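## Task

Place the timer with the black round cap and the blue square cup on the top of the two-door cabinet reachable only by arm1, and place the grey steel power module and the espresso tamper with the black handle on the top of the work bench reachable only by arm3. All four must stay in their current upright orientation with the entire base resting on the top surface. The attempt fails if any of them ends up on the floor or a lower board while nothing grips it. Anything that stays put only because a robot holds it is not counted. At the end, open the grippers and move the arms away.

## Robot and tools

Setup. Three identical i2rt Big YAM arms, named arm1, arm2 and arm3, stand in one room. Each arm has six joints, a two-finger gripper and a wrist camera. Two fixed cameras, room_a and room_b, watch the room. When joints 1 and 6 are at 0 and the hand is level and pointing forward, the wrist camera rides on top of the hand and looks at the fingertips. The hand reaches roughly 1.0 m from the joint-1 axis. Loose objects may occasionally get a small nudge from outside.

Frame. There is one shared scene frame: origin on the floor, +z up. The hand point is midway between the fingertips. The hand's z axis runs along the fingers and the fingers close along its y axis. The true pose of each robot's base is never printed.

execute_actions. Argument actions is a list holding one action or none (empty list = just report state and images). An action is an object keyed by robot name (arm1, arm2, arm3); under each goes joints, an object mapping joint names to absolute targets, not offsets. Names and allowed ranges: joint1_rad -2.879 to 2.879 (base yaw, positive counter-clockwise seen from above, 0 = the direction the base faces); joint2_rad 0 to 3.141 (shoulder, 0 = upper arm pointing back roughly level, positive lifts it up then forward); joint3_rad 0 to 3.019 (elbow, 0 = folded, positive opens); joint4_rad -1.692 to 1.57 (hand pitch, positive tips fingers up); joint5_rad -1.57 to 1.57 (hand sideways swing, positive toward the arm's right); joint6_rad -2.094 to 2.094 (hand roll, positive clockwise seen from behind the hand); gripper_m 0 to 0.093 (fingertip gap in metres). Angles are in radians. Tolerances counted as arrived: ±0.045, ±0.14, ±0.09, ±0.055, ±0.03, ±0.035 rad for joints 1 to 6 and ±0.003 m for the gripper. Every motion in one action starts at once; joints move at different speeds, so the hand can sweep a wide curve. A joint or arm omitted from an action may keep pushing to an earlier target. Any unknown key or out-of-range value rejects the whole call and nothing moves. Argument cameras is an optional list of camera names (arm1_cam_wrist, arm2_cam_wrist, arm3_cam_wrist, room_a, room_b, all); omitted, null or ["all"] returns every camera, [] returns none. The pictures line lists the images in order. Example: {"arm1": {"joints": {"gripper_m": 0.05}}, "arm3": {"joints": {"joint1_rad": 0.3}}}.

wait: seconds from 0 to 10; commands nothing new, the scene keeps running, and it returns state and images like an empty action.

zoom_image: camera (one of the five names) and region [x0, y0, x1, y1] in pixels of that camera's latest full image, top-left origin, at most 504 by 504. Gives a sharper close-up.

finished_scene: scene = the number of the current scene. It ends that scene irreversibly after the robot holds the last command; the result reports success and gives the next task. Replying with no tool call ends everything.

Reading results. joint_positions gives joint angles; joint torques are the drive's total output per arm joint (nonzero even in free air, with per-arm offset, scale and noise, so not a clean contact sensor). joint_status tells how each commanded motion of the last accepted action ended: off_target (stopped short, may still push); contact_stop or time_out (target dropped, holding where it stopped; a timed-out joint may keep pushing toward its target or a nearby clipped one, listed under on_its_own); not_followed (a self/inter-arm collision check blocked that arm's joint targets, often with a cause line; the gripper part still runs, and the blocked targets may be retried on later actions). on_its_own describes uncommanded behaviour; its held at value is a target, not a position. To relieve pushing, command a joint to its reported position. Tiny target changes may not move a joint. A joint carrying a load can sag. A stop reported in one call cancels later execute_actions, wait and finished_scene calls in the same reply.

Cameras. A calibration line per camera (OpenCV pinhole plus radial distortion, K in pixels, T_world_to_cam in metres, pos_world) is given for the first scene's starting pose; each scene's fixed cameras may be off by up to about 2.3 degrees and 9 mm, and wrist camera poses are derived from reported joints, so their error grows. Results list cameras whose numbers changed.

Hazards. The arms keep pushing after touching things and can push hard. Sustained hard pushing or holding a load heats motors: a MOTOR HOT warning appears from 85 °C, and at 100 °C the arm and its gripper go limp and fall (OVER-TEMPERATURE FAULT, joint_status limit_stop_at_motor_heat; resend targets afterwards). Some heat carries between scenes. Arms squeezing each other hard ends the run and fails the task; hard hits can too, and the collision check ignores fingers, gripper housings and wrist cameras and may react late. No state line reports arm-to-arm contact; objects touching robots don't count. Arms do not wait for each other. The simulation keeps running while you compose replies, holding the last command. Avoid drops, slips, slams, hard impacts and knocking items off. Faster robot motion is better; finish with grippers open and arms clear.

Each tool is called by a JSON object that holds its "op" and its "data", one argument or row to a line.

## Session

{"op": "execute_actions", "data": {
  "actions": []
}}

Scene clock: 0.00 s.
Joint torques (N m, as the arm reports them, + toward a larger angle): no reading
Motor temperatures (°C, as the motors report them): arm1=[21 24 24 21 21 20] | arm2=[20 22 22 22 23 23] | arm3=[21 23 23 22 20 21]
arm1.joint_positions: joint1_rad=-0.272 joint2_rad=+0.286 joint3_rad=+1.326 joint4_rad=-1.329 joint5_rad=+0.114 joint6_rad=-0.442 gripper_m=+0.095
arm1.joint_status: not commanded
arm1.hand: x=+1.1046 y=+0.0409 z=+1.4772 quat_wxyz=(-0.305, -0.430, -0.675, +0.516) (m; scene frame)
arm2.joint_positions: joint1_rad=-0.711 joint2_rad=+0.549 joint3_rad=+1.345 joint4_rad=-1.483 joint5_rad=-0.170 joint6_rad=-0.644 gripper_m=+0.094
arm2.joint_status: not commanded
arm2.hand: x=+0.1245 y=-0.0706 z=+1.4422 quat_wxyz=(-0.413, +0.650, -0.625, -0.128) (m; scene frame)
arm3.joint_positions: joint1_rad=+0.897 joint2_rad=+0.604 joint3_rad=+1.447 joint4_rad=-1.524 joint5_rad=+0.059 joint6_rad=+0.238 gripper_m=+0.095
arm3.joint_status: not commanded
arm3.hand: x=-1.0370 y=-0.0692 z=+1.4090 quat_wxyz=(-0.398, -0.503, -0.749, +0.167) (m; scene frame)
pictures: arm1_cam_wrist, arm2_cam_wrist, arm3_cam_wrist, room_a, room_b
camera_calibration (this result's frames):
arm1_cam_wrist: T_world_to_cam=[[-0.898526, -0.0853821, 0.430535, 0.363602], [-0.327139, 0.784236, -0.527214, 1.11488], [-0.292626, -0.61456, -0.732588, 1.55781], [0, 0, 0, 1]] pos_world=[1.14728, 0.114079, 1.57247]
arm2_cam_wrist: T_world_to_cam=[[0.917471, -0.13412, 0.374512, -0.667799], [-0.0613822, -0.977905, -0.199833, 0.236497], [0.393039, 0.160353, -0.905432, 1.38922], [0, 0, 0, 1]] pos_world=[0.0811842, -0.0810588, 1.55521]
arm3_cam_wrist: T_world_to_cam=[[-0.884435, -0.443353, -0.145645, -0.744102], [-0.401233, 0.881818, -0.247808, 0.000304643], [0.238299, -0.160733, -0.957799, 1.70762], [0, 0, 0, 1]] pos_world=[-1.06491, -0.0556987, 1.52725]
Images, in order (width x height): arm1_cam_wrist 504x504, arm2_cam_wrist 504x504, arm3_cam_wrist 504x504, room_a 504x504, room_b 504x504.

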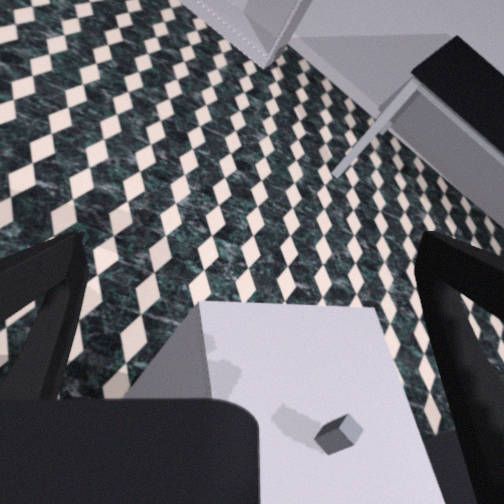

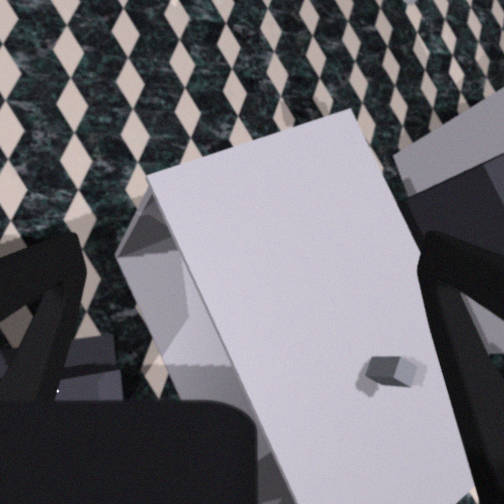

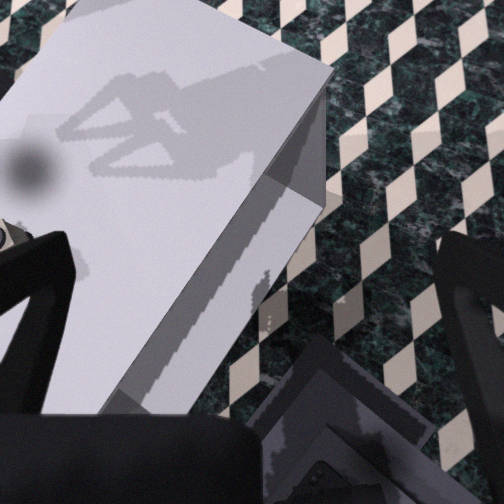

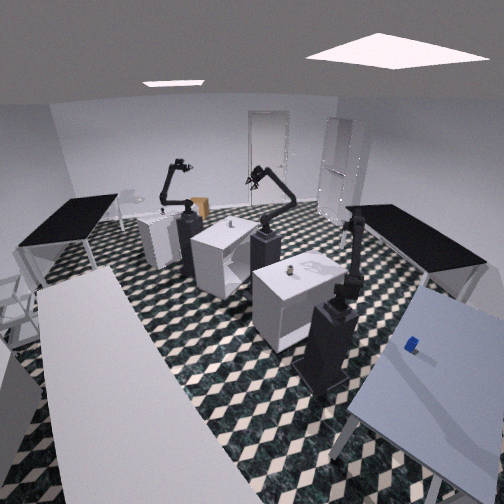

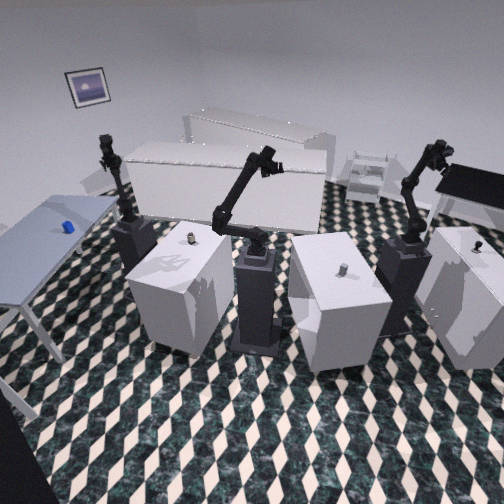

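{"op": "execute_actions", "data": {
  "actions": [
    {"arm1":{"joints":{"joint1_rad":1.35,"joint2_rad":1.0,"joint3_rad":1.2,"joint4_rad":-0.9,"joint5_rad":0,"joint6_rad":0}},"arm2":{"joints":{"joint1_rad":-1.5,"joint2_rad":2.075,"joint3_rad":1.71,"joint4_rad":-1.15,"joint5_rad":0,"joint6_rad":0}},"arm3":{"joints":{"joint1_rad":-1.05,"joint2_rad":1.0,"joint3_rad":1.2,"joint4_rad":-0.9,"joint5_rad":0,"joint6_rad":0}}}
  ]
}}

Scene clock: 2.20 s.
Joint torques (N m, as the arm reports them, + toward a larger angle): arm1=[ 0.47 -7.47  9.84  2.55 -0.07  0.15] | arm2=[  0.09 -19.04  10.4    0.37   0.08   0.1 ] | arm3=[ 0.63 -8.63 13.15  2.63  0.09 -0.35]
Motor temperatures (°C, as the motors report them): arm1=[21 24 25 21 21 20] | arm2=[20 22 23 22 23 23] | arm3=[21 23 23 22 20 21]
arm1.joint_positions: joint1_rad=+1.342 joint2_rad=+1.015 joint3_rad=+1.187 joint4_rad=-0.916 joint5_rad=+0.001 joint6_rad=-0.007 gripper_m=+0.095
arm1.joint_status: all done
arm1.hand: x=+1.5504 y=+0.2018 z=+1.3040 quat_wxyz=(-0.404, +0.062, -0.913, -0.022) (m; scene frame)
arm2.joint_positions: joint1_rad=-1.506 joint2_rad=+2.094 joint3_rad=+1.675 joint4_rad=-1.154 joint5_rad=-0.002 joint6_rad=-0.015 gripper_m=+0.094
arm2.joint_status: all done
arm2.hand: x=+0.6418 y=-0.1799 z=+0.9607 quat_wxyz=(+0.002, +0.053, -0.999, -0.001) (m; scene frame)
arm3.joint_positions: joint1_rad=-1.043 joint2_rad=+1.009 joint3_rad=+1.179 joint4_rad=-0.913 joint5_rad=-0.001 joint6_rad=+0.016 gripper_m=+0.095
arm3.joint_status: all done
arm3.hand: x=-1.5638 y=-0.0317 z=+1.2610 quat_wxyz=(-0.061, -0.908, -0.124, +0.396) (m; scene frame)
pictures: arm1_cam_wrist, arm2_cam_wrist, arm3_cam_wrist, room_a, room_b
camera_calibration (this result's frames):
arm1_cam_wrist: T_world_to_cam=[[0.117983, -0.992959, 0.0105643, 0.00725503], [-0.973679, -0.117768, -0.195141, 1.7946], [0.195011, 0.0127371, -0.980718, 1.10125], [0, 0, 0, 1]] pos_world=[1.53175, 0.204523, 1.43014]
arm2_cam_wrist: T_world_to_cam=[[0.0959441, -0.995372, 0.0054917, -0.249892], [-0.81124, -0.0749963, 0.579883, -0.0403142], [-0.576788, -0.0600915, -0.814681, 1.263], [0, 0, 0, 1]] pos_world=[0.719753, -0.175864, 1.05369]
arm3_cam_wrist: T_world_to_cam=[[-0.278644, 0.960349, -0.00930946, -0.395094], [0.942788, 0.271675, -0.193245, 1.73284], [-0.183053, -0.0626233, -0.981106, 1.071], [0, 0, 0, 1]] pos_world=[-1.54774, -0.0242725, 1.38195]
Images, in order (width x height): arm1_cam_wrist 504x504, arm2_cam_wrist 504x504, arm3_cam_wrist 504x504, room_a 504x504, room_b 504x504.

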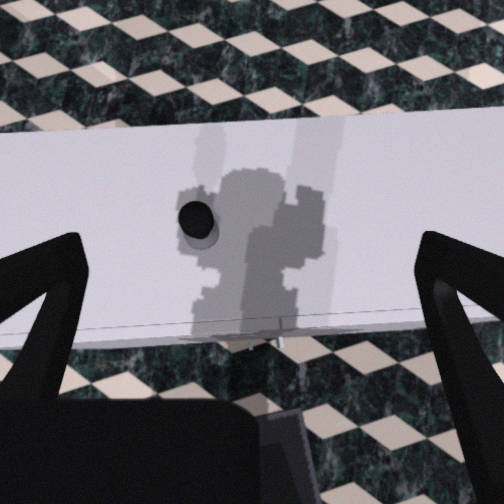

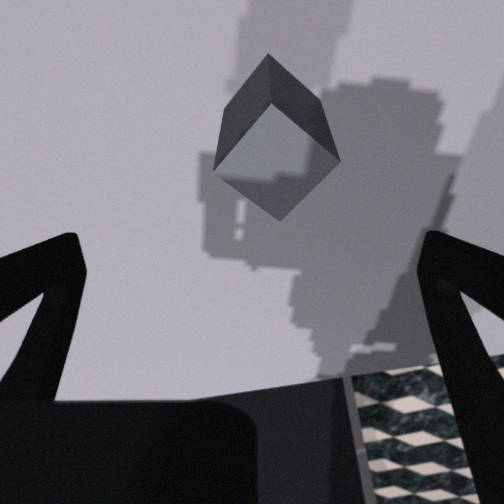

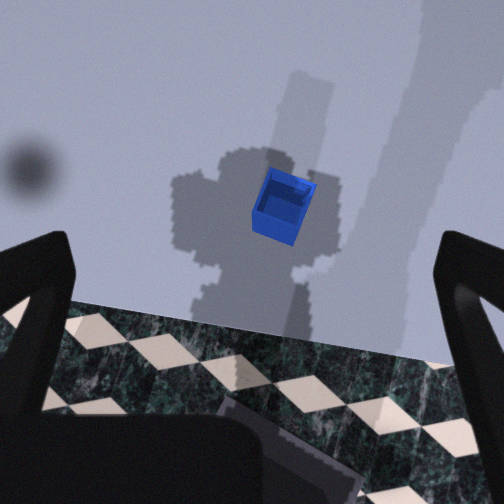

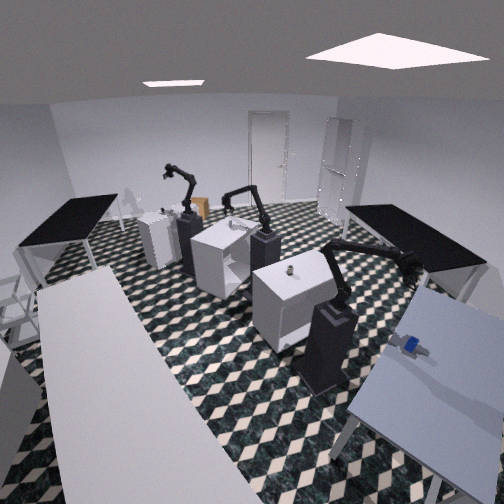

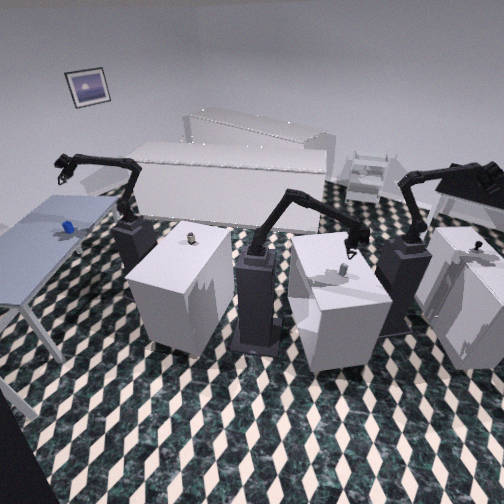

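{"op": "execute_actions", "data": {
  "actions": [
    {"arm1":{"joints":{"joint1_rad":1.465,"joint2_rad":1.96,"joint3_rad":1.59,"joint4_rad":-1.165}},"arm2":{"joints":{"joint1_rad":-1.535,"joint2_rad":2.255,"joint3_rad":1.595,"joint4_rad":-0.875,"joint6_rad":0.72}},"arm3":{"joints":{"joint1_rad":-1.117,"joint2_rad":1.945,"joint3_rad":1.635,"joint4_rad":-1.2,"joint6_rad":0.29}}}
  ],
  "cameras": ["arm1_cam_wrist","arm2_cam_wrist","arm3_cam_wrist"]
}}

Scene clock: 4.20 s.
Joint torques (N m, as the arm reports them, + toward a larger angle): arm1=[  0.09 -22.03   8.99   0.08  -0.07   0.15] | arm2=[ -0.74 -18.76   7.83   0.88   0.19   0.06] | arm3=[  0.44 -20.59  12.61   0.29   0.11  -0.05]
Motor temperatures (°C, as the motors report them): arm1=[21 24 25 21 21 20] | arm2=[20 22 23 22 23 23] | arm3=[21 24 24 22 20 21]
arm1.joint_positions: joint1_rad=+1.461 joint2_rad=+1.982 joint3_rad=+1.569 joint4_rad=-1.158 joint5_rad=+0.001 joint6_rad=-0.007 gripper_m=+0.095
arm1.joint_status: all done
arm1.hand: x=+1.6865 y=+0.2878 z=+0.9688 quat_wxyz=(-0.003, +0.126, -0.992, +0.002) (m; scene frame)
arm2.joint_positions: joint1_rad=-1.534 joint2_rad=+2.268 joint3_rad=+1.573 joint4_rad=-0.891 joint5_rad=-0.003 joint6_rad=+0.705 gripper_m=+0.094
arm2.joint_status: all done
arm2.hand: x=+0.6312 y=-0.1976 z=+0.8241 quat_wxyz=(+0.008, -0.315, -0.949, +0.002) (m; scene frame)
arm3.joint_positions: joint1_rad=-1.110 joint2_rad=+1.962 joint3_rad=+1.603 joint4_rad=-1.195 joint5_rad=-0.001 joint6_rad=+0.274 gripper_m=+0.095
arm3.joint_status: all done
arm3.hand: x=-1.7218 y=-0.0374 z=+0.9497 quat_wxyz=(-0.002, -1.000, +0.027, +0.007) (m; scene frame)
pictures: arm1_cam_wrist, arm2_cam_wrist, arm3_cam_wrist
camera_calibration (this result's frames):
arm1_cam_wrist: T_world_to_cam=[[0.241615, -0.970256, 0.0150047, -0.139184], [-0.785331, -0.186435, 0.590337, 0.812981], [-0.569981, -0.154418, -0.807017, 1.91489], [0, 0, 0, 1]] pos_world=[1.76354, 0.312218, 1.0675]
arm2_cam_wrist: T_world_to_cam=[[-0.605993, -0.795319, 0.015512, 0.208559], [-0.637282, 0.497063, 0.588897, 0.0248186], [-0.476071, 0.346982, -0.808059, 1.15598], [0, 0, 0, 1]] pos_world=[0.692533, -0.247572, 0.916253]
arm3_cam_wrist: T_world_to_cam=[[0.0475223, 0.998845, -0.00716046, 0.124457], [0.814632, -0.0346077, 0.578945, 0.85775], [0.578028, -0.0333459, -0.815335, 1.8904], [0, 0, 0, 1]] pos_world=[-1.79737, -0.031591, 1.04561]
Images, in order (width x height): arm1_cam_wrist 504x504, arm2_cam_wrist 504x504, arm3_cam_wrist 504x504.

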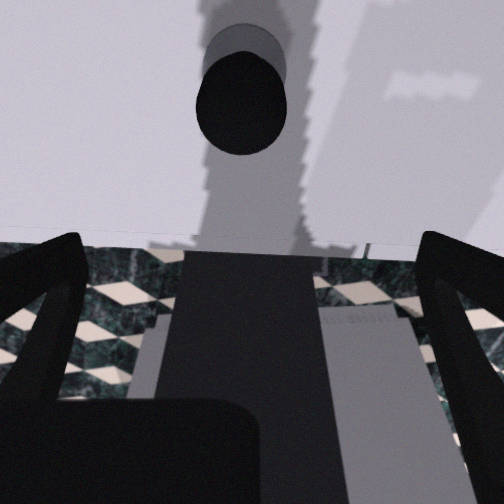

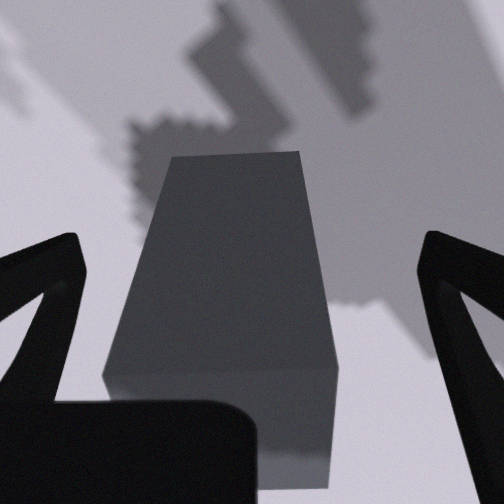

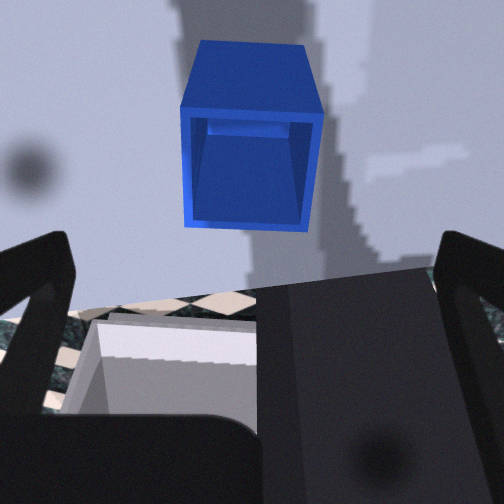

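{"op": "execute_actions", "data": {
  "actions": [
    {"arm1":{"joints":{"joint1_rad":1.475,"joint2_rad":2.22,"joint3_rad":1.48,"joint4_rad":-0.785}},"arm2":{"joints":{"gripper_m":0.025}},"arm3":{"joints":{"joint2_rad":2.075,"joint3_rad":1.49,"joint4_rad":-0.94,"joint6_rad":0.33}}}
  ],
  "cameras": ["arm1_cam_wrist","arm3_cam_wrist"]
}}

Scene clock: 5.63 s.
Joint torques (N m, as the arm reports them, + toward a larger angle): arm1=[  0.66 -22.05   6.68   0.92   0.     0.13] | arm2=[ -1.72 -18.71   8.21   0.9    0.19   0.1 ] | arm3=[  0.78 -21.18   9.11   0.88   0.12  -0.06]
Motor temperatures (°C, as the motors report them): arm1=[21 25 25 21 21 20] | arm2=[20 22 23 22 23 23] | arm3=[21 24 24 22 20 21]
arm1.joint_positions: joint1_rad=+1.463 joint2_rad=+2.230 joint3_rad=+1.469 joint4_rad=-0.795 joint5_rad=-0.001 joint6_rad=-0.006 gripper_m=+0.095
arm1.joint_status: all done
arm1.hand: x=+1.6894 y=+0.2889 z=+0.7964 quat_wxyz=(-0.010, +0.126, -0.992, +0.001) (m; scene frame)
arm2.joint_positions: joint1_rad=-1.534 joint2_rad=+2.268 joint3_rad=+1.573 joint4_rad=-0.889 joint5_rad=-0.002 joint6_rad=+0.706 gripper_m=+0.039
arm2.joint_status: gripper_m off_target (ended at +0.039, target +0.025)
arm2.hand: x=+0.6317 y=-0.1978 z=+0.8241 quat_wxyz=(+0.007, -0.316, -0.949, +0.002) (m; scene frame)
arm3.joint_positions: joint1_rad=-1.110 joint2_rad=+2.096 joint3_rad=+1.477 joint4_rad=-0.949 joint5_rad=-0.001 joint6_rad=+0.315 gripper_m=+0.095
arm3.joint_status: all done
arm3.hand: x=-1.7133 y=-0.0355 z=+0.8317 quat_wxyz=(-0.001, -0.999, +0.047, +0.000) (m; scene frame)
pictures: arm1_cam_wrist, arm3_cam_wrist
camera_calibration (this result's frames):
arm1_cam_wrist: T_world_to_cam=[[0.242242, -0.970123, 0.0134515, -0.136073], [-0.793169, -0.190033, 0.578594, 0.940852], [-0.558751, -0.150829, -0.815505, 1.76431], [0, 0, 0, 1]] pos_world=[1.76503, 0.312895, 0.896263]
arm3_cam_wrist: T_world_to_cam=[[0.0879275, 0.996121, -0.00342193, 0.187385], [0.804416, -0.0689788, 0.590048, 0.891203], [0.587523, -0.0546341, -0.807361, 1.79817], [0, 0, 0, 1]] pos_world=[-1.78984, -0.0269426, 0.926559]
Images, in order (width x height): arm1_cam_wrist 504x504, arm3_cam_wrist 504x504.

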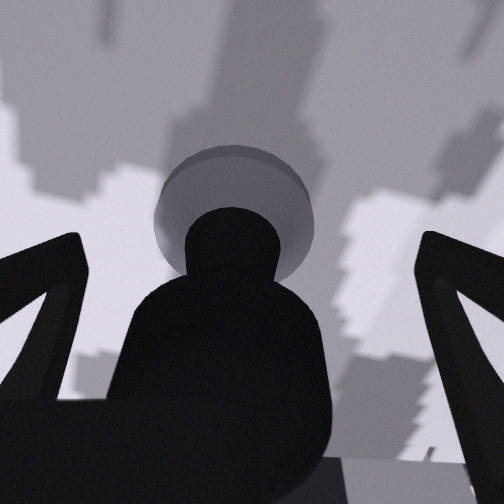

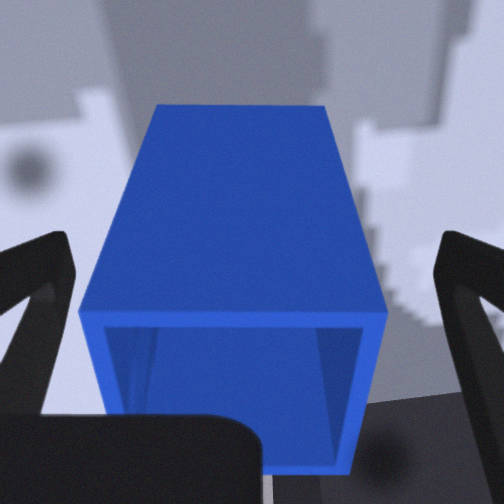

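{"op": "execute_actions", "data": {
  "actions": [
    {"arm1":{"joints":{"gripper_m":0.02}},"arm2":{"joints":{"joint2_rad":1.9,"joint4_rad":-1.24}},"arm3":{"joints":{"joint2_rad":2.12,"joint4_rad":-0.91}}}
  ],
  "cameras": []
}}

{"op": "execute_actions", "data": {
  "actions": [
    {"arm1":{"joints":{"joint2_rad":1.85,"joint4_rad":-1.17}},"arm2":{"joints":{"joint1_rad":1.55}},"arm3":{"joints":{"gripper_m":0.04}}}
  ],
  "cameras": []
}}

{"op": "execute_actions", "data": {
  "actions": [
    {"arm1":{"joints":{"joint1_rad":-1.45}},"arm2":{"joints":{"joint2_rad":2.21,"joint4_rad":-0.91}},"arm3":{"joints":{"joint2_rad":1.7,"joint4_rad":-1.32}}}
  ]
}}

Scene clock: 7.37 s.
Joint torques (N m, as the arm reports them, + toward a larger angle): arm1=[  0.62 -21.95   6.77   0.88  -0.13   0.13] | arm2=[ -1.3  -17.86   9.3   -0.36   0.12   0.09] | arm3=[  0.91 -19.98   9.16   1.01   0.05  -0.05]
Motor temperatures (°C, as the motors report them): arm1=[21 25 25 21 21 20] | arm2=[20 23 24 22 23 23] | arm3=[21 24 24 22 20 21]
arm1.joint_positions: joint1_rad=+1.464 joint2_rad=+2.230 joint3_rad=+1.469 joint4_rad=-0.794 joint5_rad=+0.002 joint6_rad=-0.005 gripper_m=+0.042
arm1.joint_status: gripper_m off_target (ended at +0.042, target +0.020)
arm1.hand: x=+1.6895 y=+0.2894 z=+0.7964 quat_wxyz=(-0.010, +0.126, -0.992, +0.002) (m; scene frame)
arm2.joint_positions: joint1_rad=-1.534 joint2_rad=+1.923 joint3_rad=+1.574 joint4_rad=-1.225 joint5_rad=-0.002 joint6_rad=+0.706 gripper_m=+0.039
arm2.joint_status: all done
arm2.hand: x=+0.5992 y=-0.1997 z=+1.0235 quat_wxyz=(+0.002, -0.316, -0.949, +0.000) (m; scene frame)
arm3.joint_positions: joint1_rad=-1.110 joint2_rad=+2.121 joint3_rad=+1.477 joint4_rad=-0.919 joint5_rad=-0.001 joint6_rad=+0.315 gripper_m=+0.095
arm3.joint_status: all done
arm3.hand: x=-1.7158 y=-0.0361 z=+0.8176 quat_wxyz=(-0.001, -0.999, +0.047, +0.002) (m; scene frame)
pictures: none
No camera images: the call's "cameras" was empty. Leave "cameras" out to get every camera's image.

Scene clock: 10.13 s.
Joint torques (N m, as the arm reports them, + toward a larger angle): arm1=[  0.57 -19.33   9.26   0.    -0.13   0.13] | arm2=[ -0.48 -17.69   9.49  -0.2    0.11   0.07] | arm3=[  1.23 -19.17   9.19   0.88   0.08  -0.09]
Motor temperatures (°C, as the motors report them): arm1=[21 25 26 21 21 20] | arm2=[20 23 24 22 23 23] | arm3=[21 25 25 22 20 21]
arm1.joint_positions: joint1_rad=+1.464 joint2_rad=+1.864 joint3_rad=+1.456 joint4_rad=-1.161 joint5_rad=+0.002 joint6_rad=-0.005 gripper_m=+0.042
arm1.joint_status: all done
arm1.hand: x=+1.6492 y=+0.2801 z=+0.9936 quat_wxyz=(-0.004, +0.126, -0.992, +0.003) (m; scene frame)
arm2.joint_positions: joint1_rad=+1.556 joint2_rad=+1.923 joint3_rad=+1.574 joint4_rad=-1.225 joint5_rad=-0.002 joint6_rad=+0.706 gripper_m=+0.039
arm2.joint_status: all done
arm2.hand: x=-0.5481 y=-0.2424 z=+1.0248 quat_wxyz=(+0.001, +0.940, -0.340, +0.001) (m; scene frame)
arm3.joint_positions: joint1_rad=-1.110 joint2_rad=+2.121 joint3_rad=+1.477 joint4_rad=-0.919 joint5_rad=+0.000 joint6_rad=+0.315 gripper_m=+0.053
arm3.joint_status: gripper_m off_target (ended at +0.053, target +0.040)
arm3.hand: x=-1.7159 y=-0.0361 z=+0.8176 quat_wxyz=(-0.001, -0.999, +0.048, +0.002) (m; scene frame)
pictures: none
No camera images: the call's "cameras" was empty. Leave "cameras" out to get every camera's image.

Scene clock: 12.67 s.
Joint torques (N m, as the arm reports them, + toward a larger angle): arm1=[  0.17 -19.41   9.19  -0.05  -0.2    0.12] | arm2=[ -1.04 -19.93   8.44   0.93   0.21   0.15] | arm3=[  0.56 -17.8   10.91   0.38   0.06  -0.05]
Motor temperatures (°C, as the motors report them): arm1=[21 25 26 21 21 20] | arm2=[20 23 24 22 23 23] | arm3=[21 25 25 22 20 21]
arm1.joint_positions: joint1_rad=-1.457 joint2_rad=+1.864 joint3_rad=+1.456 joint4_rad=-1.161 joint5_rad=+0.003 joint6_rad=-0.005 gripper_m=+0.042
arm1.joint_status: all done
arm1.hand: x=+0.6300 y=-0.1004 z=+0.9888 quat_wxyz=(-0.001, -0.972, -0.235, -0.001) (m; scene frame)
arm2.joint_positions: joint1_rad=+1.556 joint2_rad=+2.236 joint3_rad=+1.569 joint4_rad=-0.925 joint5_rad=-0.003 joint6_rad=+0.707 gripper_m=+0.039
arm2.joint_status: all done
arm2.hand: x=-0.5778 y=-0.2430 z=+0.8430 quat_wxyz=(-0.002, +0.940, -0.341, +0.010) (m; scene frame)
arm3.joint_positions: joint1_rad=-1.110 joint2_rad=+1.716 joint3_rad=+1.477 joint4_rad=-1.314 joint5_rad=+0.000 joint6_rad=+0.315 gripper_m=+0.053
arm3.joint_status: all done
arm3.hand: x=-1.6525 y=-0.0218 z=+1.0344 quat_wxyz=(-0.003, -0.999, +0.048, +0.007) (m; scene frame)
pictures: arm1_cam_wrist, arm2_cam_wrist, arm3_cam_wrist, room_a, room_b
camera_calibration (this result's frames):
arm1_cam_wrist: T_world_to_cam=[[-0.449565, 0.893221, 0.00691034, 0.36965], [0.719388, 0.357466, 0.595566, -0.999473], [0.529502, 0.272717, -0.803276, 0.615339], [0, 0, 0, 1]] pos_world=[0.559367, -0.140715, 1.08699]
arm2_cam_wrist: T_world_to_cam=[[0.648493, 0.761021, 0.0174147, 0.540896], [0.606645, -0.530492, 0.592081, -0.267857], [0.459825, -0.373396, -0.80569, 0.975125], [0, 0, 0, 1]] pos_world=[-0.63666, -0.189622, 0.934823]
arm3_cam_wrist: T_world_to_cam=[[0.0886163, 0.996036, -0.00768949, 0.174597], [0.813109, -0.0678781, 0.57814, 0.750392], [0.575327, -0.057485, -0.815901, 1.91552], [0, 0, 0, 1]] pos_world=[-1.72767, -0.0128556, 1.13038]
Images, in order (width x height): arm1_cam_wrist 504x504, arm2_cam_wrist 504x504, arm3_cam_wrist 504x504, room_a 504x504, room_b 504x504.

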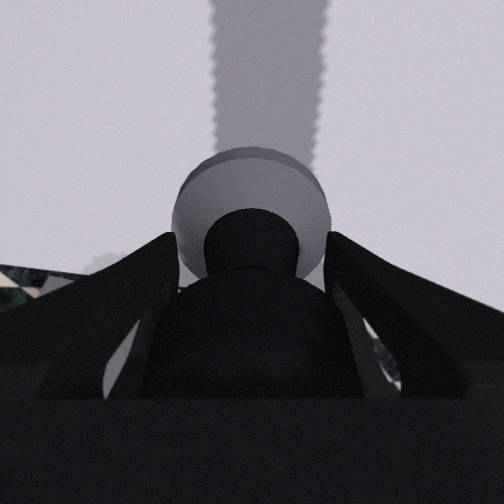

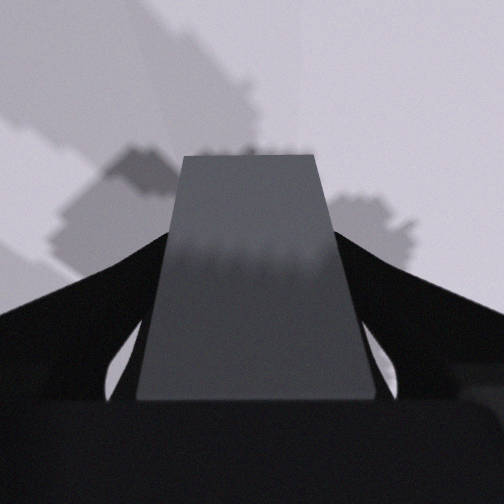

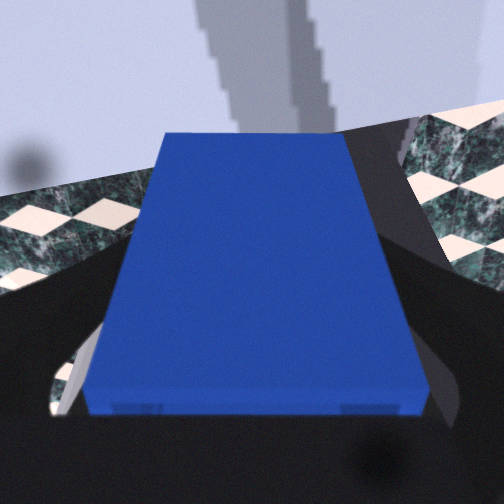

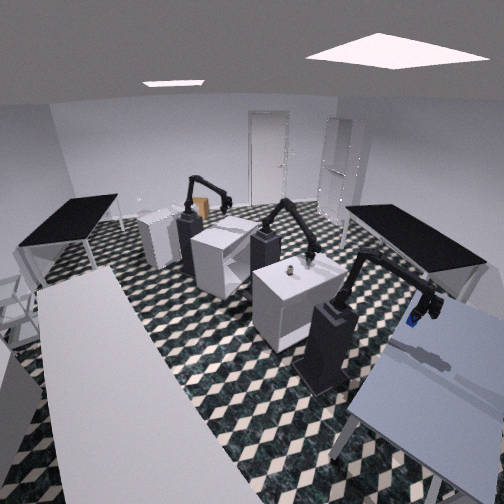

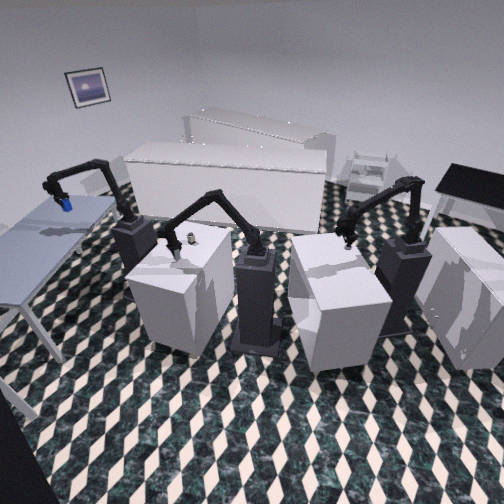

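{"op": "execute_actions", "data": {
  "actions": [
    {"arm1":{"joints":{"joint2_rad":2.12,"joint4_rad":-0.87}},"arm2":{"joints":{"joint2_rad":2.275,"joint4_rad":-0.875}},"arm3":{"joints":{"joint1_rad":0}}}
  ],
  "cameras": ["arm1_cam_wrist","arm2_cam_wrist"]
}}

Scene clock: 14.53 s.
Joint torques (N m, as the arm reports them, + toward a larger angle): arm1=[  0.54 -24.79   8.14   0.7   -0.18   0.13] | arm2=[ -1.63 -17.7    8.26   0.94   0.18   0.08] | arm3=[  2.03 -18.04  11.06   0.18   0.09  -0.07]
Motor temperatures (°C, as the motors report them): arm1=[21 26 26 21 21 20] | arm2=[20 23 25 22 23 23] | arm3=[21 25 25 22 20 21]
arm1.joint_positions: joint1_rad=-1.457 joint2_rad=+2.166 joint3_rad=+1.453 joint4_rad=-0.878 joint5_rad=+0.003 joint6_rad=-0.005 gripper_m=+0.042
arm1.joint_status: all done
arm1.hand: x=+0.6067 y=-0.1132 z=+0.8232 quat_wxyz=(+0.001, -0.972, -0.235, -0.012) (m; scene frame)
arm2.joint_positions: joint1_rad=+1.556 joint2_rad=+2.273 joint3_rad=+1.569 joint4_rad=-0.890 joint5_rad=-0.003 joint6_rad=+0.707 gripper_m=+0.039
arm2.joint_status: all done
arm2.hand: x=-0.5777 y=-0.2429 z=+0.8213 quat_wxyz=(-0.002, +0.940, -0.341, +0.011) (m; scene frame)
arm3.joint_positions: joint1_rad=+0.001 joint2_rad=+1.716 joint3_rad=+1.477 joint4_rad=-1.314 joint5_rad=-0.001 joint6_rad=+0.317 gripper_m=+0.053
arm3.joint_status: all done
arm3.hand: x=-1.2696 y=-0.4134 z=+1.0356 quat_wxyz=(-0.008, -0.874, -0.485, +0.005) (m; scene frame)
pictures: arm1_cam_wrist, arm2_cam_wrist
camera_calibration (this result's frames):
arm1_cam_wrist: T_world_to_cam=[[-0.449806, 0.893099, 0.00696845, 0.371864], [0.707626, 0.351611, 0.612891, -0.887222], [0.544922, 0.280613, -0.790137, 0.478908], [0, 0, 0, 1]] pos_world=[0.53412, -0.154542, 0.919582]
arm2_cam_wrist: T_world_to_cam=[[0.648458, 0.76102, 0.0187046, 0.540136], [0.605748, -0.530723, 0.592792, -0.256138], [0.461054, -0.373071, -0.805138, 0.957956], [0, 0, 0, 1]] pos_world=[-0.636769, -0.189607, 0.91302]
Images, in order (width x height): arm1_cam_wrist 504x504, arm2_cam_wrist 504x504.

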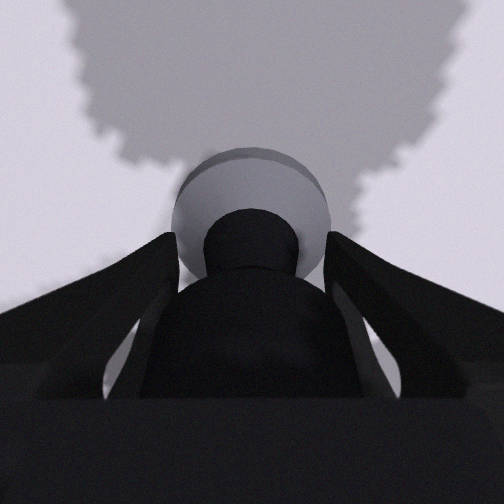

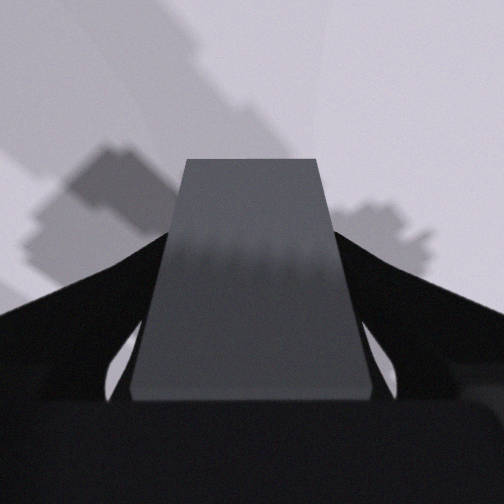

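{"op": "execute_actions", "data": {
  "actions": [
    {"arm1":{"joints":{"joint2_rad":2.2,"joint4_rad":-0.84}},"arm2":{"joints":{"gripper_m":0.093}}}
  ],
  "cameras": []
}}

{"op": "execute_actions", "data": {
  "actions": [
    {"arm2":{"joints":{"joint2_rad":2.02,"joint3_rad":1.64,"joint4_rad":-1.15}}}
  ],
  "cameras": []
}}

{"op": "execute_actions", "data": {
  "actions": [
    {"arm2":{"joints":{"joint1_rad":1.19,"joint6_rad":0}}}
  ],
  "cameras": ["arm1_cam_wrist","arm2_cam_wrist"]
}}

Scene clock: 15.40 s.
Joint torques (N m, as the arm reports them, + toward a larger angle): arm1=[  0.52 -18.93   8.08   0.82  -0.22   0.11] | arm2=[ -1.76 -16.98   8.29   1.1    0.17   0.07] | arm3=[  0.64 -17.71  10.89   0.13   0.16  -0.06]
Motor temperatures (°C, as the motors report them): arm1=[21 26 26 21 21 20] | arm2=[20 24 25 22 23 23] | arm3=[21 25 25 22 20 21]
arm1.joint_positions: joint1_rad=-1.457 joint2_rad=+2.183 joint3_rad=+1.454 joint4_rad=-0.849 joint5_rad=+0.003 joint6_rad=-0.004 gripper_m=+0.042
arm1.joint_status: all done
arm1.hand: x=+0.6034 y=-0.1148 z=+0.8138 quat_wxyz=(+0.000, -0.972, -0.235, -0.006) (m; scene frame)
arm2.joint_positions: joint1_rad=+1.556 joint2_rad=+2.273 joint3_rad=+1.569 joint4_rad=-0.890 joint5_rad=-0.003 joint6_rad=+0.707 gripper_m=+0.093
arm2.joint_status: all done
arm2.hand: x=-0.5777 y=-0.2429 z=+0.8213 quat_wxyz=(-0.002, +0.940, -0.341, +0.011) (m; scene frame)
arm3.joint_positions: joint1_rad=+0.001 joint2_rad=+1.716 joint3_rad=+1.477 joint4_rad=-1.314 joint5_rad=-0.001 joint6_rad=+0.317 gripper_m=+0.053
arm3.joint_status: not commanded
arm3.hand: x=-1.2696 y=-0.4134 z=+1.0356 quat_wxyz=(-0.008, -0.874, -0.485, +0.005) (m; scene frame)
pictures: none
No camera images: the call's "cameras" was empty. Leave "cameras" out to get every camera's image.

Scene clock: 16.80 s.
Joint torques (N m, as the arm reports them, + toward a larger angle): arm1=[  0.51 -19.07   7.99   0.79  -0.22   0.12] | arm2=[ -1.24 -17.52   8.86  -0.21   0.14   0.08] | arm3=[  0.78 -17.81  11.02   0.14   0.09  -0.03]
Motor temperatures (°C, as the motors report them): arm1=[21 26 26 21 21 20] | arm2=[20 24 25 22 23 23] | arm3=[21 25 26 22 20 21]
arm1.joint_positions: joint1_rad=-1.457 joint2_rad=+2.183 joint3_rad=+1.454 joint4_rad=-0.849 joint5_rad=+0.003 joint6_rad=-0.004 gripper_m=+0.042
arm1.joint_status: not commanded
arm1.hand: x=+0.6034 y=-0.1148 z=+0.8138 quat_wxyz=(+0.000, -0.972, -0.235, -0.006) (m; scene frame)
arm2.joint_positions: joint1_rad=+1.556 joint2_rad=+2.022 joint3_rad=+1.625 joint4_rad=-1.135 joint5_rad=-0.003 joint6_rad=+0.707 gripper_m=+0.093
arm2.joint_status: all done
arm2.hand: x=-0.5836 y=-0.2429 z=+0.9870 quat_wxyz=(+0.009, +0.940, -0.341, -0.018) (m; scene frame)
arm3.joint_positions: joint1_rad=+0.001 joint2_rad=+1.716 joint3_rad=+1.477 joint4_rad=-1.314 joint5_rad=-0.001 joint6_rad=+0.317 gripper_m=+0.053
arm3.joint_status: not commanded
arm3.hand: x=-1.2696 y=-0.4134 z=+1.0356 quat_wxyz=(-0.008, -0.874, -0.485, +0.005) (m; scene frame)
pictures: none
No camera images: the call's "cameras" was empty. Leave "cameras" out to get every camera's image.

Scene clock: 18.50 s.
Joint torques (N m, as the arm reports them, + toward a larger angle): arm1=[  0.52 -19.07   8.04   0.79  -0.22   0.12] | arm2=[ -1.93 -17.48   8.82  -0.18  -0.09  -0.16] | arm3=[  1.8  -18.1   10.85   0.13   0.12  -0.04]
Motor temperatures (°C, as the motors report them): arm1=[21 26 26 21 21 20] | arm2=[20 24 25 22 23 23] | arm3=[21 25 26 22 20 21]
arm1.joint_positions: joint1_rad=-1.457 joint2_rad=+2.183 joint3_rad=+1.454 joint4_rad=-0.849 joint5_rad=+0.003 joint6_rad=-0.004 gripper_m=+0.042
arm1.joint_status: not commanded
arm1.hand: x=+0.6034 y=-0.1148 z=+0.8138 quat_wxyz=(+0.000, -0.972, -0.235, -0.006) (m; scene frame)
arm2.joint_positions: joint1_rad=+1.197 joint2_rad=+2.022 joint3_rad=+1.625 joint4_rad=-1.135 joint5_rad=+0.002 joint6_rad=+0.016 gripper_m=+0.093
arm2.joint_status: all done
arm2.hand: x=-0.5469 y=-0.0275 z=+0.9868 quat_wxyz=(-0.004, +0.983, -0.181, -0.019) (m; scene frame)
arm3.joint_positions: joint1_rad=+0.001 joint2_rad=+1.716 joint3_rad=+1.477 joint4_rad=-1.314 joint5_rad=-0.001 joint6_rad=+0.317 gripper_m=+0.053
arm3.joint_status: not commanded
arm3.hand: x=-1.2696 y=-0.4134 z=+1.0356 quat_wxyz=(-0.008, -0.874, -0.485, +0.005) (m; scene frame)
pictures: arm1_cam_wrist, arm2_cam_wrist
camera_calibration (this result's frames):
arm1_cam_wrist: T_world_to_cam=[[-0.44899, 0.893504, 0.00770678, 0.370812], [0.714953, 0.354067, 0.602892, -0.874594], [0.535957, 0.276202, -0.797786, 0.484811], [0, 0, 0, 1]] pos_world=[0.531947, -0.155563, 0.911203]
arm2_cam_wrist: T_world_to_cam=[[0.364951, 0.931005, 0.00639853, 0.214895], [0.779431, -0.309279, 0.544824, -0.110233], [0.509213, -0.193847, -0.838526, 1.22161], [0, 0, 0, 1]] pos_world=[-0.614567, 0.00264486, 1.08304]
Images, in order (width x height): arm1_cam_wrist 504x504, arm2_cam_wrist 504x504.

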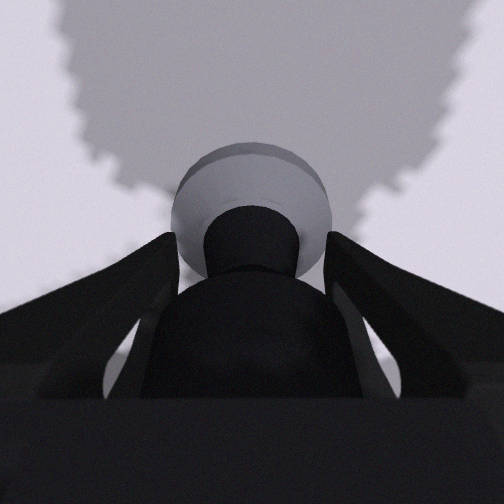

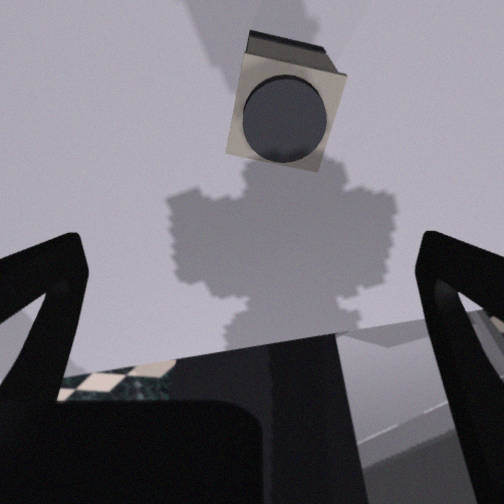

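{"op": "execute_actions", "data": {
  "actions": [
    {"arm1":{"joints":{"joint2_rad":2.17,"gripper_m":0.093}},"arm2":{"joints":{"joint1_rad":1.157,"joint2_rad":2.27,"joint3_rad":1.6,"joint4_rad":-0.865,"joint6_rad":0.21}}}
  ],
  "cameras": ["arm2_cam_wrist"]
}}

Scene clock: 19.80 s.
Joint torques (N m, as the arm reports them, + toward a larger angle): arm1=[  0.52 -21.88   8.03   0.81  -0.22   0.11] | arm2=[ -1.29 -19.64   7.11   0.86   0.02   0.07] | arm3=[  1.53 -18.04  11.1    0.29   0.15  -0.03]
Motor temperatures (°C, as the motors report them): arm1=[21 26 26 21 21 20] | arm2=[20 24 25 22 23 23] | arm3=[21 25 26 22 20 21]
arm1.joint_positions: joint1_rad=-1.457 joint2_rad=+2.183 joint3_rad=+1.454 joint4_rad=-0.849 joint5_rad=+0.003 joint6_rad=-0.004 gripper_m=+0.093
arm1.joint_status: all done
arm1.hand: x=+0.6034 y=-0.1148 z=+0.8138 quat_wxyz=(+0.000, -0.972, -0.235, -0.006) (m; scene frame)
arm2.joint_positions: joint1_rad=+1.154 joint2_rad=+2.274 joint3_rad=+1.589 joint4_rad=-0.881 joint5_rad=+0.000 joint6_rad=+0.194 gripper_m=+0.093
arm2.joint_status: all done
arm2.hand: x=-0.5432 y=-0.0016 z=+0.8265 quat_wxyz=(+0.000, +0.958, -0.288, -0.003) (m; scene frame)
arm3.joint_positions: joint1_rad=+0.001 joint2_rad=+1.716 joint3_rad=+1.477 joint4_rad=-1.314 joint5_rad=-0.001 joint6_rad=+0.317 gripper_m=+0.053
arm3.joint_status: not commanded
arm3.hand: x=-1.2696 y=-0.4134 z=+1.0356 quat_wxyz=(-0.008, -0.874, -0.485, +0.005) (m; scene frame)
pictures: arm2_cam_wrist
camera_calibration (this result's frames):
arm2_cam_wrist: T_world_to_cam=[[0.559829, 0.828595, 0.00472382, 0.29752], [0.677586, -0.461068, 0.572969, -0.0965325], [0.476937, -0.317564, -0.819563, 1.05692], [0, 0, 0, 1]] pos_world=[-0.605236, 0.0446083, 0.920119]
Images, in order (width x height): arm2_cam_wrist 504x504.

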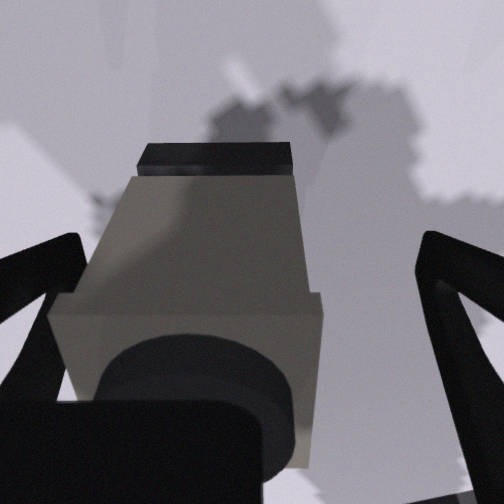

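{"op": "execute_actions", "data": {
  "actions": [
    {"arm1":{"joints":{"joint2_rad":0.5,"joint4_rad":-1.5}},"arm2":{"joints":{"joint1_rad":1.178,"gripper_m":0.03}}}
  ],
  "cameras": []
}}

{"op": "execute_actions", "data": {
  "actions": [
    {"arm1":{"joints":{"joint1_rad":0}},"arm2":{"joints":{"joint2_rad":1.9,"joint4_rad":-1.24}}}
  ],
  "cameras": []
}}

{"op": "execute_actions", "data": {
  "actions": [
    {"arm2":{"joints":{"joint1_rad":-1.68}},"arm3":{"joints":{"joint1_rad":1.62}}}
  ],
  "cameras": []
}}

{"op": "execute_actions", "data": {
  "actions": [
    {"arm2":{"joints":{"joint2_rad":2.24,"joint4_rad":-0.87}},"arm3":{"joints":{"joint2_rad":2.06,"joint4_rad":-0.94}}}
  ],
  "cameras": ["arm2_cam_wrist","arm3_cam_wrist","room_b"]
}}

Scene clock: 22.07 s.
Joint torques (N m, as the arm reports them, + toward a larger angle): arm1=[ 0.44  6.09  6.83  1.8  -0.21  0.11] | arm2=[ -0.1  -18.1    7.3    1.08  -0.02   0.08] | arm3=[  1.33 -17.58  10.91   0.17   0.1   -0.03]
Motor temperatures (°C, as the motors report them): arm1=[21 26 27 21 21 20] | arm2=[20 24 25 22 23 23] | arm3=[21 25 26 22 20 21]
arm1.joint_positions: joint1_rad=-1.457 joint2_rad=+0.492 joint3_rad=+1.465 joint4_rad=-1.493 joint5_rad=+0.003 joint6_rad=-0.004 gripper_m=+0.093
arm1.joint_status: all done
arm1.hand: x=+0.9826 y=+0.0815 z=+1.4767 quat_wxyz=(-0.116, -0.843, -0.201, +0.486) (m; scene frame)
arm2.joint_positions: joint1_rad=+1.173 joint2_rad=+2.274 joint3_rad=+1.589 joint4_rad=-0.881 joint5_rad=+0.001 joint6_rad=+0.196 gripper_m=+0.044
arm2.joint_status: gripper_m off_target (ended at +0.044, target +0.030); the others done
arm2.hand: x=-0.5476 y=-0.0123 z=+0.8265 quat_wxyz=(+0.000, +0.960, -0.280, -0.003) (m; scene frame)
arm3.joint_positions: joint1_rad=+0.001 joint2_rad=+1.716 joint3_rad=+1.477 joint4_rad=-1.314 joint5_rad=-0.001 joint6_rad=+0.317 gripper_m=+0.053
arm3.joint_status: not commanded
arm3.hand: x=-1.2696 y=-0.4134 z=+1.0356 quat_wxyz=(-0.008, -0.874, -0.485, +0.005) (m; scene frame)
pictures: none
No camera images: the call's "cameras" was empty. Leave "cameras" out to get every camera's image.

Scene clock: 23.80 s.
Joint torques (N m, as the arm reports them, + toward a larger angle): arm1=[ 0.94  6.29  6.77  1.78 -0.13  0.11] | arm2=[ -0.55 -17.18   9.05  -0.17  -0.05   0.15] | arm3=[  1.53 -17.72  10.87   0.19   0.09  -0.01]
Motor temperatures (°C, as the motors report them): arm1=[21 26 27 21 21 20] | arm2=[20 24 25 22 23 23] | arm3=[21 25 26 22 20 21]
arm1.joint_positions: joint1_rad=-0.013 joint2_rad=+0.492 joint3_rad=+1.465 joint4_rad=-1.493 joint5_rad=+0.002 joint6_rad=-0.004 gripper_m=+0.093
arm1.joint_status: all done
arm1.hand: x=+1.1649 y=+0.0075 z=+1.4780 quat_wxyz=(-0.411, -0.498, -0.706, +0.290) (m; scene frame)
arm2.joint_positions: joint1_rad=+1.173 joint2_rad=+1.918 joint3_rad=+1.581 joint4_rad=-1.224 joint5_rad=+0.001 joint6_rad=+0.196 gripper_m=+0.044
arm2.joint_status: all done
arm2.hand: x=-0.5118 y=-0.0260 z=+1.0299 quat_wxyz=(-0.001, +0.960, -0.280, -0.005) (m; scene frame)
arm3.joint_positions: joint1_rad=+0.001 joint2_rad=+1.716 joint3_rad=+1.477 joint4_rad=-1.314 joint5_rad=-0.001 joint6_rad=+0.317 gripper_m=+0.053
arm3.joint_status: not commanded
arm3.hand: x=-1.2696 y=-0.4134 z=+1.0356 quat_wxyz=(-0.008, -0.874, -0.485, +0.005) (m; scene frame)
pictures: none
No camera images: the call's "cameras" was empty. Leave "cameras" out to get every camera's image.

Scene clock: 26.47 s.
Joint torques (N m, as the arm reports them, + toward a larger angle): arm1=[ 0.83  6.36  6.76  1.77 -0.14  0.12] | arm2=[ -0.35 -17.97   9.1   -0.03  -0.06   0.07] | arm3=[  1.71 -17.91  11.1    0.21   0.07  -0.02]
Motor temperatures (°C, as the motors report them): arm1=[21 25 26 21 21 20] | arm2=[20 24 25 22 23 23] | arm3=[21 25 27 22 20 21]
arm1.joint_positions: joint1_rad=-0.013 joint2_rad=+0.492 joint3_rad=+1.465 joint4_rad=-1.493 joint5_rad=+0.002 joint6_rad=-0.004 gripper_m=+0.093
arm1.joint_status: not commanded
arm1.hand: x=+1.1649 y=+0.0075 z=+1.4780 quat_wxyz=(-0.411, -0.498, -0.706, +0.290) (m; scene frame)
arm2.joint_positions: joint1_rad=-1.686 joint2_rad=+1.918 joint3_rad=+1.581 joint4_rad=-1.224 joint5_rad=+0.001 joint6_rad=+0.196 gripper_m=+0.044
arm2.joint_status: all done
arm2.hand: x=+0.6012 y=-0.2879 z=+1.0288 quat_wxyz=(-0.004, -0.142, -0.990, +0.001) (m; scene frame)
arm3.joint_positions: joint1_rad=+1.623 joint2_rad=+1.716 joint3_rad=+1.477 joint4_rad=-1.314 joint5_rad=+0.000 joint6_rad=+0.317 gripper_m=+0.053
arm3.joint_status: all done
arm3.hand: x=-0.6354 y=-0.0070 z=+1.0375 quat_wxyz=(-0.011, -0.250, -0.968, -0.001) (m; scene frame)
pictures: none
No camera images: the call's "cameras" was empty. Leave "cameras" out to get every camera's image.

Scene clock: 27.67 s.
Joint torques (N m, as the arm reports them, + toward a larger angle): arm1=[ 0.92  6.24  6.77  1.73 -0.14  0.12] | arm2=[ -0.33 -20.94   7.99   1.24  -0.02   0.05] | arm3=[  0.91 -21.89   9.5    1.15   0.13  -0.02]
Motor temperatures (°C, as the motors report them): arm1=[21 25 26 21 21 20] | arm2=[20 24 25 22 23 23] | arm3=[21 26 27 22 20 21]
arm1.joint_positions: joint1_rad=-0.013 joint2_rad=+0.492 joint3_rad=+1.465 joint4_rad=-1.493 joint5_rad=+0.002 joint6_rad=-0.004 gripper_m=+0.093
arm1.joint_status: not commanded
arm1.hand: x=+1.1649 y=+0.0075 z=+1.4780 quat_wxyz=(-0.411, -0.498, -0.706, +0.290) (m; scene frame)
arm2.joint_positions: joint1_rad=-1.685 joint2_rad=+2.268 joint3_rad=+1.580 joint4_rad=-0.887 joint5_rad=+0.000 joint6_rad=+0.198 gripper_m=+0.044
arm2.joint_status: all done
arm2.hand: x=+0.6347 y=-0.2903 z=+0.8262 quat_wxyz=(+0.002, -0.143, -0.990, +0.000) (m; scene frame)
arm3.joint_positions: joint1_rad=+1.623 joint2_rad=+2.089 joint3_rad=+1.477 joint4_rad=-0.949 joint5_rad=-0.001 joint6_rad=+0.317 gripper_m=+0.053
arm3.joint_status: all done
arm3.hand: x=-0.5719 y=-0.0190 z=+0.8388 quat_wxyz=(-0.006, -0.250, -0.968, -0.001) (m; scene frame)
pictures: arm2_cam_wrist, arm3_cam_wrist, room_b
camera_calibration (this result's frames):
arm2_cam_wrist: T_world_to_cam=[[-0.292095, -0.956354, 0.00824428, -0.103059], [-0.776864, 0.242285, 0.581189, 0.0929047], [-0.55782, 0.163358, -0.813727, 1.19472], [0, 0, 0, 1]] pos_world=[0.708509, -0.316237, 0.91903]
arm3_cam_wrist: T_world_to_cam=[[-0.478513, -0.87805, -0.00726538, -0.285743], [-0.717028, 0.385958, 0.580437, -0.883411], [-0.506848, 0.282956, -0.814273, 0.520566], [0, 0, 0, 1]] pos_world=[-0.506314, -0.0572349, 0.934571]
Images, in order (width x height): arm2_cam_wrist 504x504, arm3_cam_wrist 504x504, room_b 504x504.

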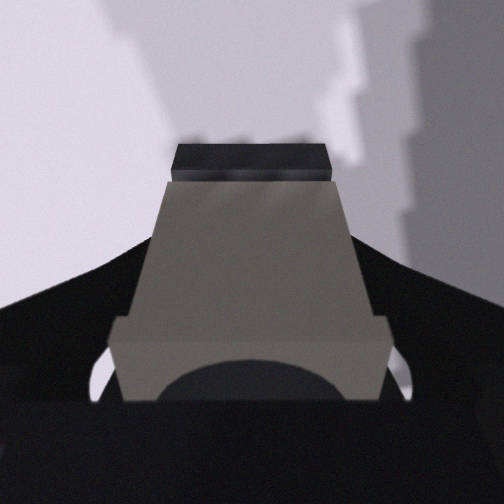

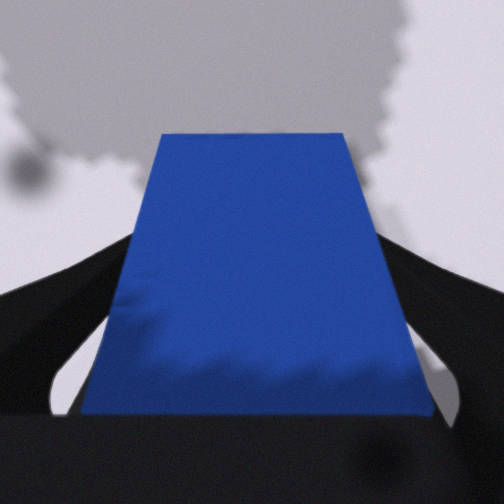

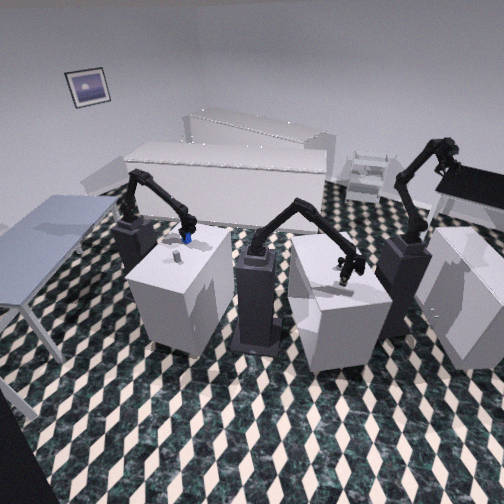

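{"op": "execute_actions", "data": {
  "actions": [
    {"arm2":{"joints":{"gripper_m":0.093}},"arm3":{"joints":{"joint2_rad":2.125,"joint4_rad":-0.92}}}
  ],
  "cameras": ["arm3_cam_wrist"]
}}

Scene clock: 28.43 s.
Joint torques (N m, as the arm reports them, + toward a larger angle): arm1=[ 0.83  6.41  6.76  1.75 -0.14  0.13] | arm2=[ -0.32 -19.72   7.72   0.99   0.04   0.11] | arm3=[  1.3  -17.81   9.43   1.03   0.09  -0.05]
Motor temperatures (°C, as the motors report them): arm1=[21 25 26 21 21 20] | arm2=[20 24 25 22 23 23] | arm3=[21 26 27 22 20 21]
arm1.joint_positions: joint1_rad=-0.013 joint2_rad=+0.492 joint3_rad=+1.465 joint4_rad=-1.493 joint5_rad=+0.002 joint6_rad=-0.004 gripper_m=+0.093
arm1.joint_status: not commanded
arm1.hand: x=+1.1649 y=+0.0075 z=+1.4780 quat_wxyz=(-0.411, -0.498, -0.706, +0.290) (m; scene frame)
arm2.joint_positions: joint1_rad=-1.685 joint2_rad=+2.262 joint3_rad=+1.580 joint4_rad=-0.887 joint5_rad=+0.000 joint6_rad=+0.198 gripper_m=+0.093
arm2.joint_status: all done
arm2.hand: x=+0.6362 y=-0.2904 z=+0.8298 quat_wxyz=(-0.001, -0.143, -0.990, +0.000) (m; scene frame)
arm3.joint_positions: joint1_rad=+1.623 joint2_rad=+2.100 joint3_rad=+1.477 joint4_rad=-0.929 joint5_rad=+0.000 joint6_rad=+0.317 gripper_m=+0.053
arm3.joint_status: all done
arm3.hand: x=-0.5690 y=-0.0196 z=+0.8329 quat_wxyz=(-0.011, -0.250, -0.968, -0.001) (m; scene frame)
pictures: arm3_cam_wrist
camera_calibration (this result's frames):
arm3_cam_wrist: T_world_to_cam=[[-0.478452, -0.878062, -0.00957736, -0.282985], [-0.721955, 0.387134, 0.573506, -0.874662], [-0.499866, 0.281309, -0.819146, 0.525365], [0, 0, 0, 1]] pos_world=[-0.504249, -0.0576565, 0.929264]
Images, in order (width x height): arm3_cam_wrist 504x504.

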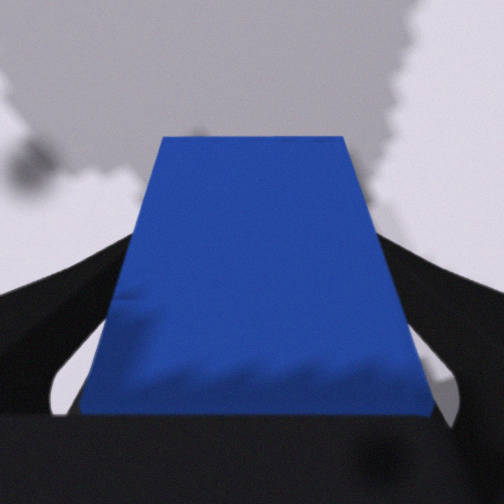

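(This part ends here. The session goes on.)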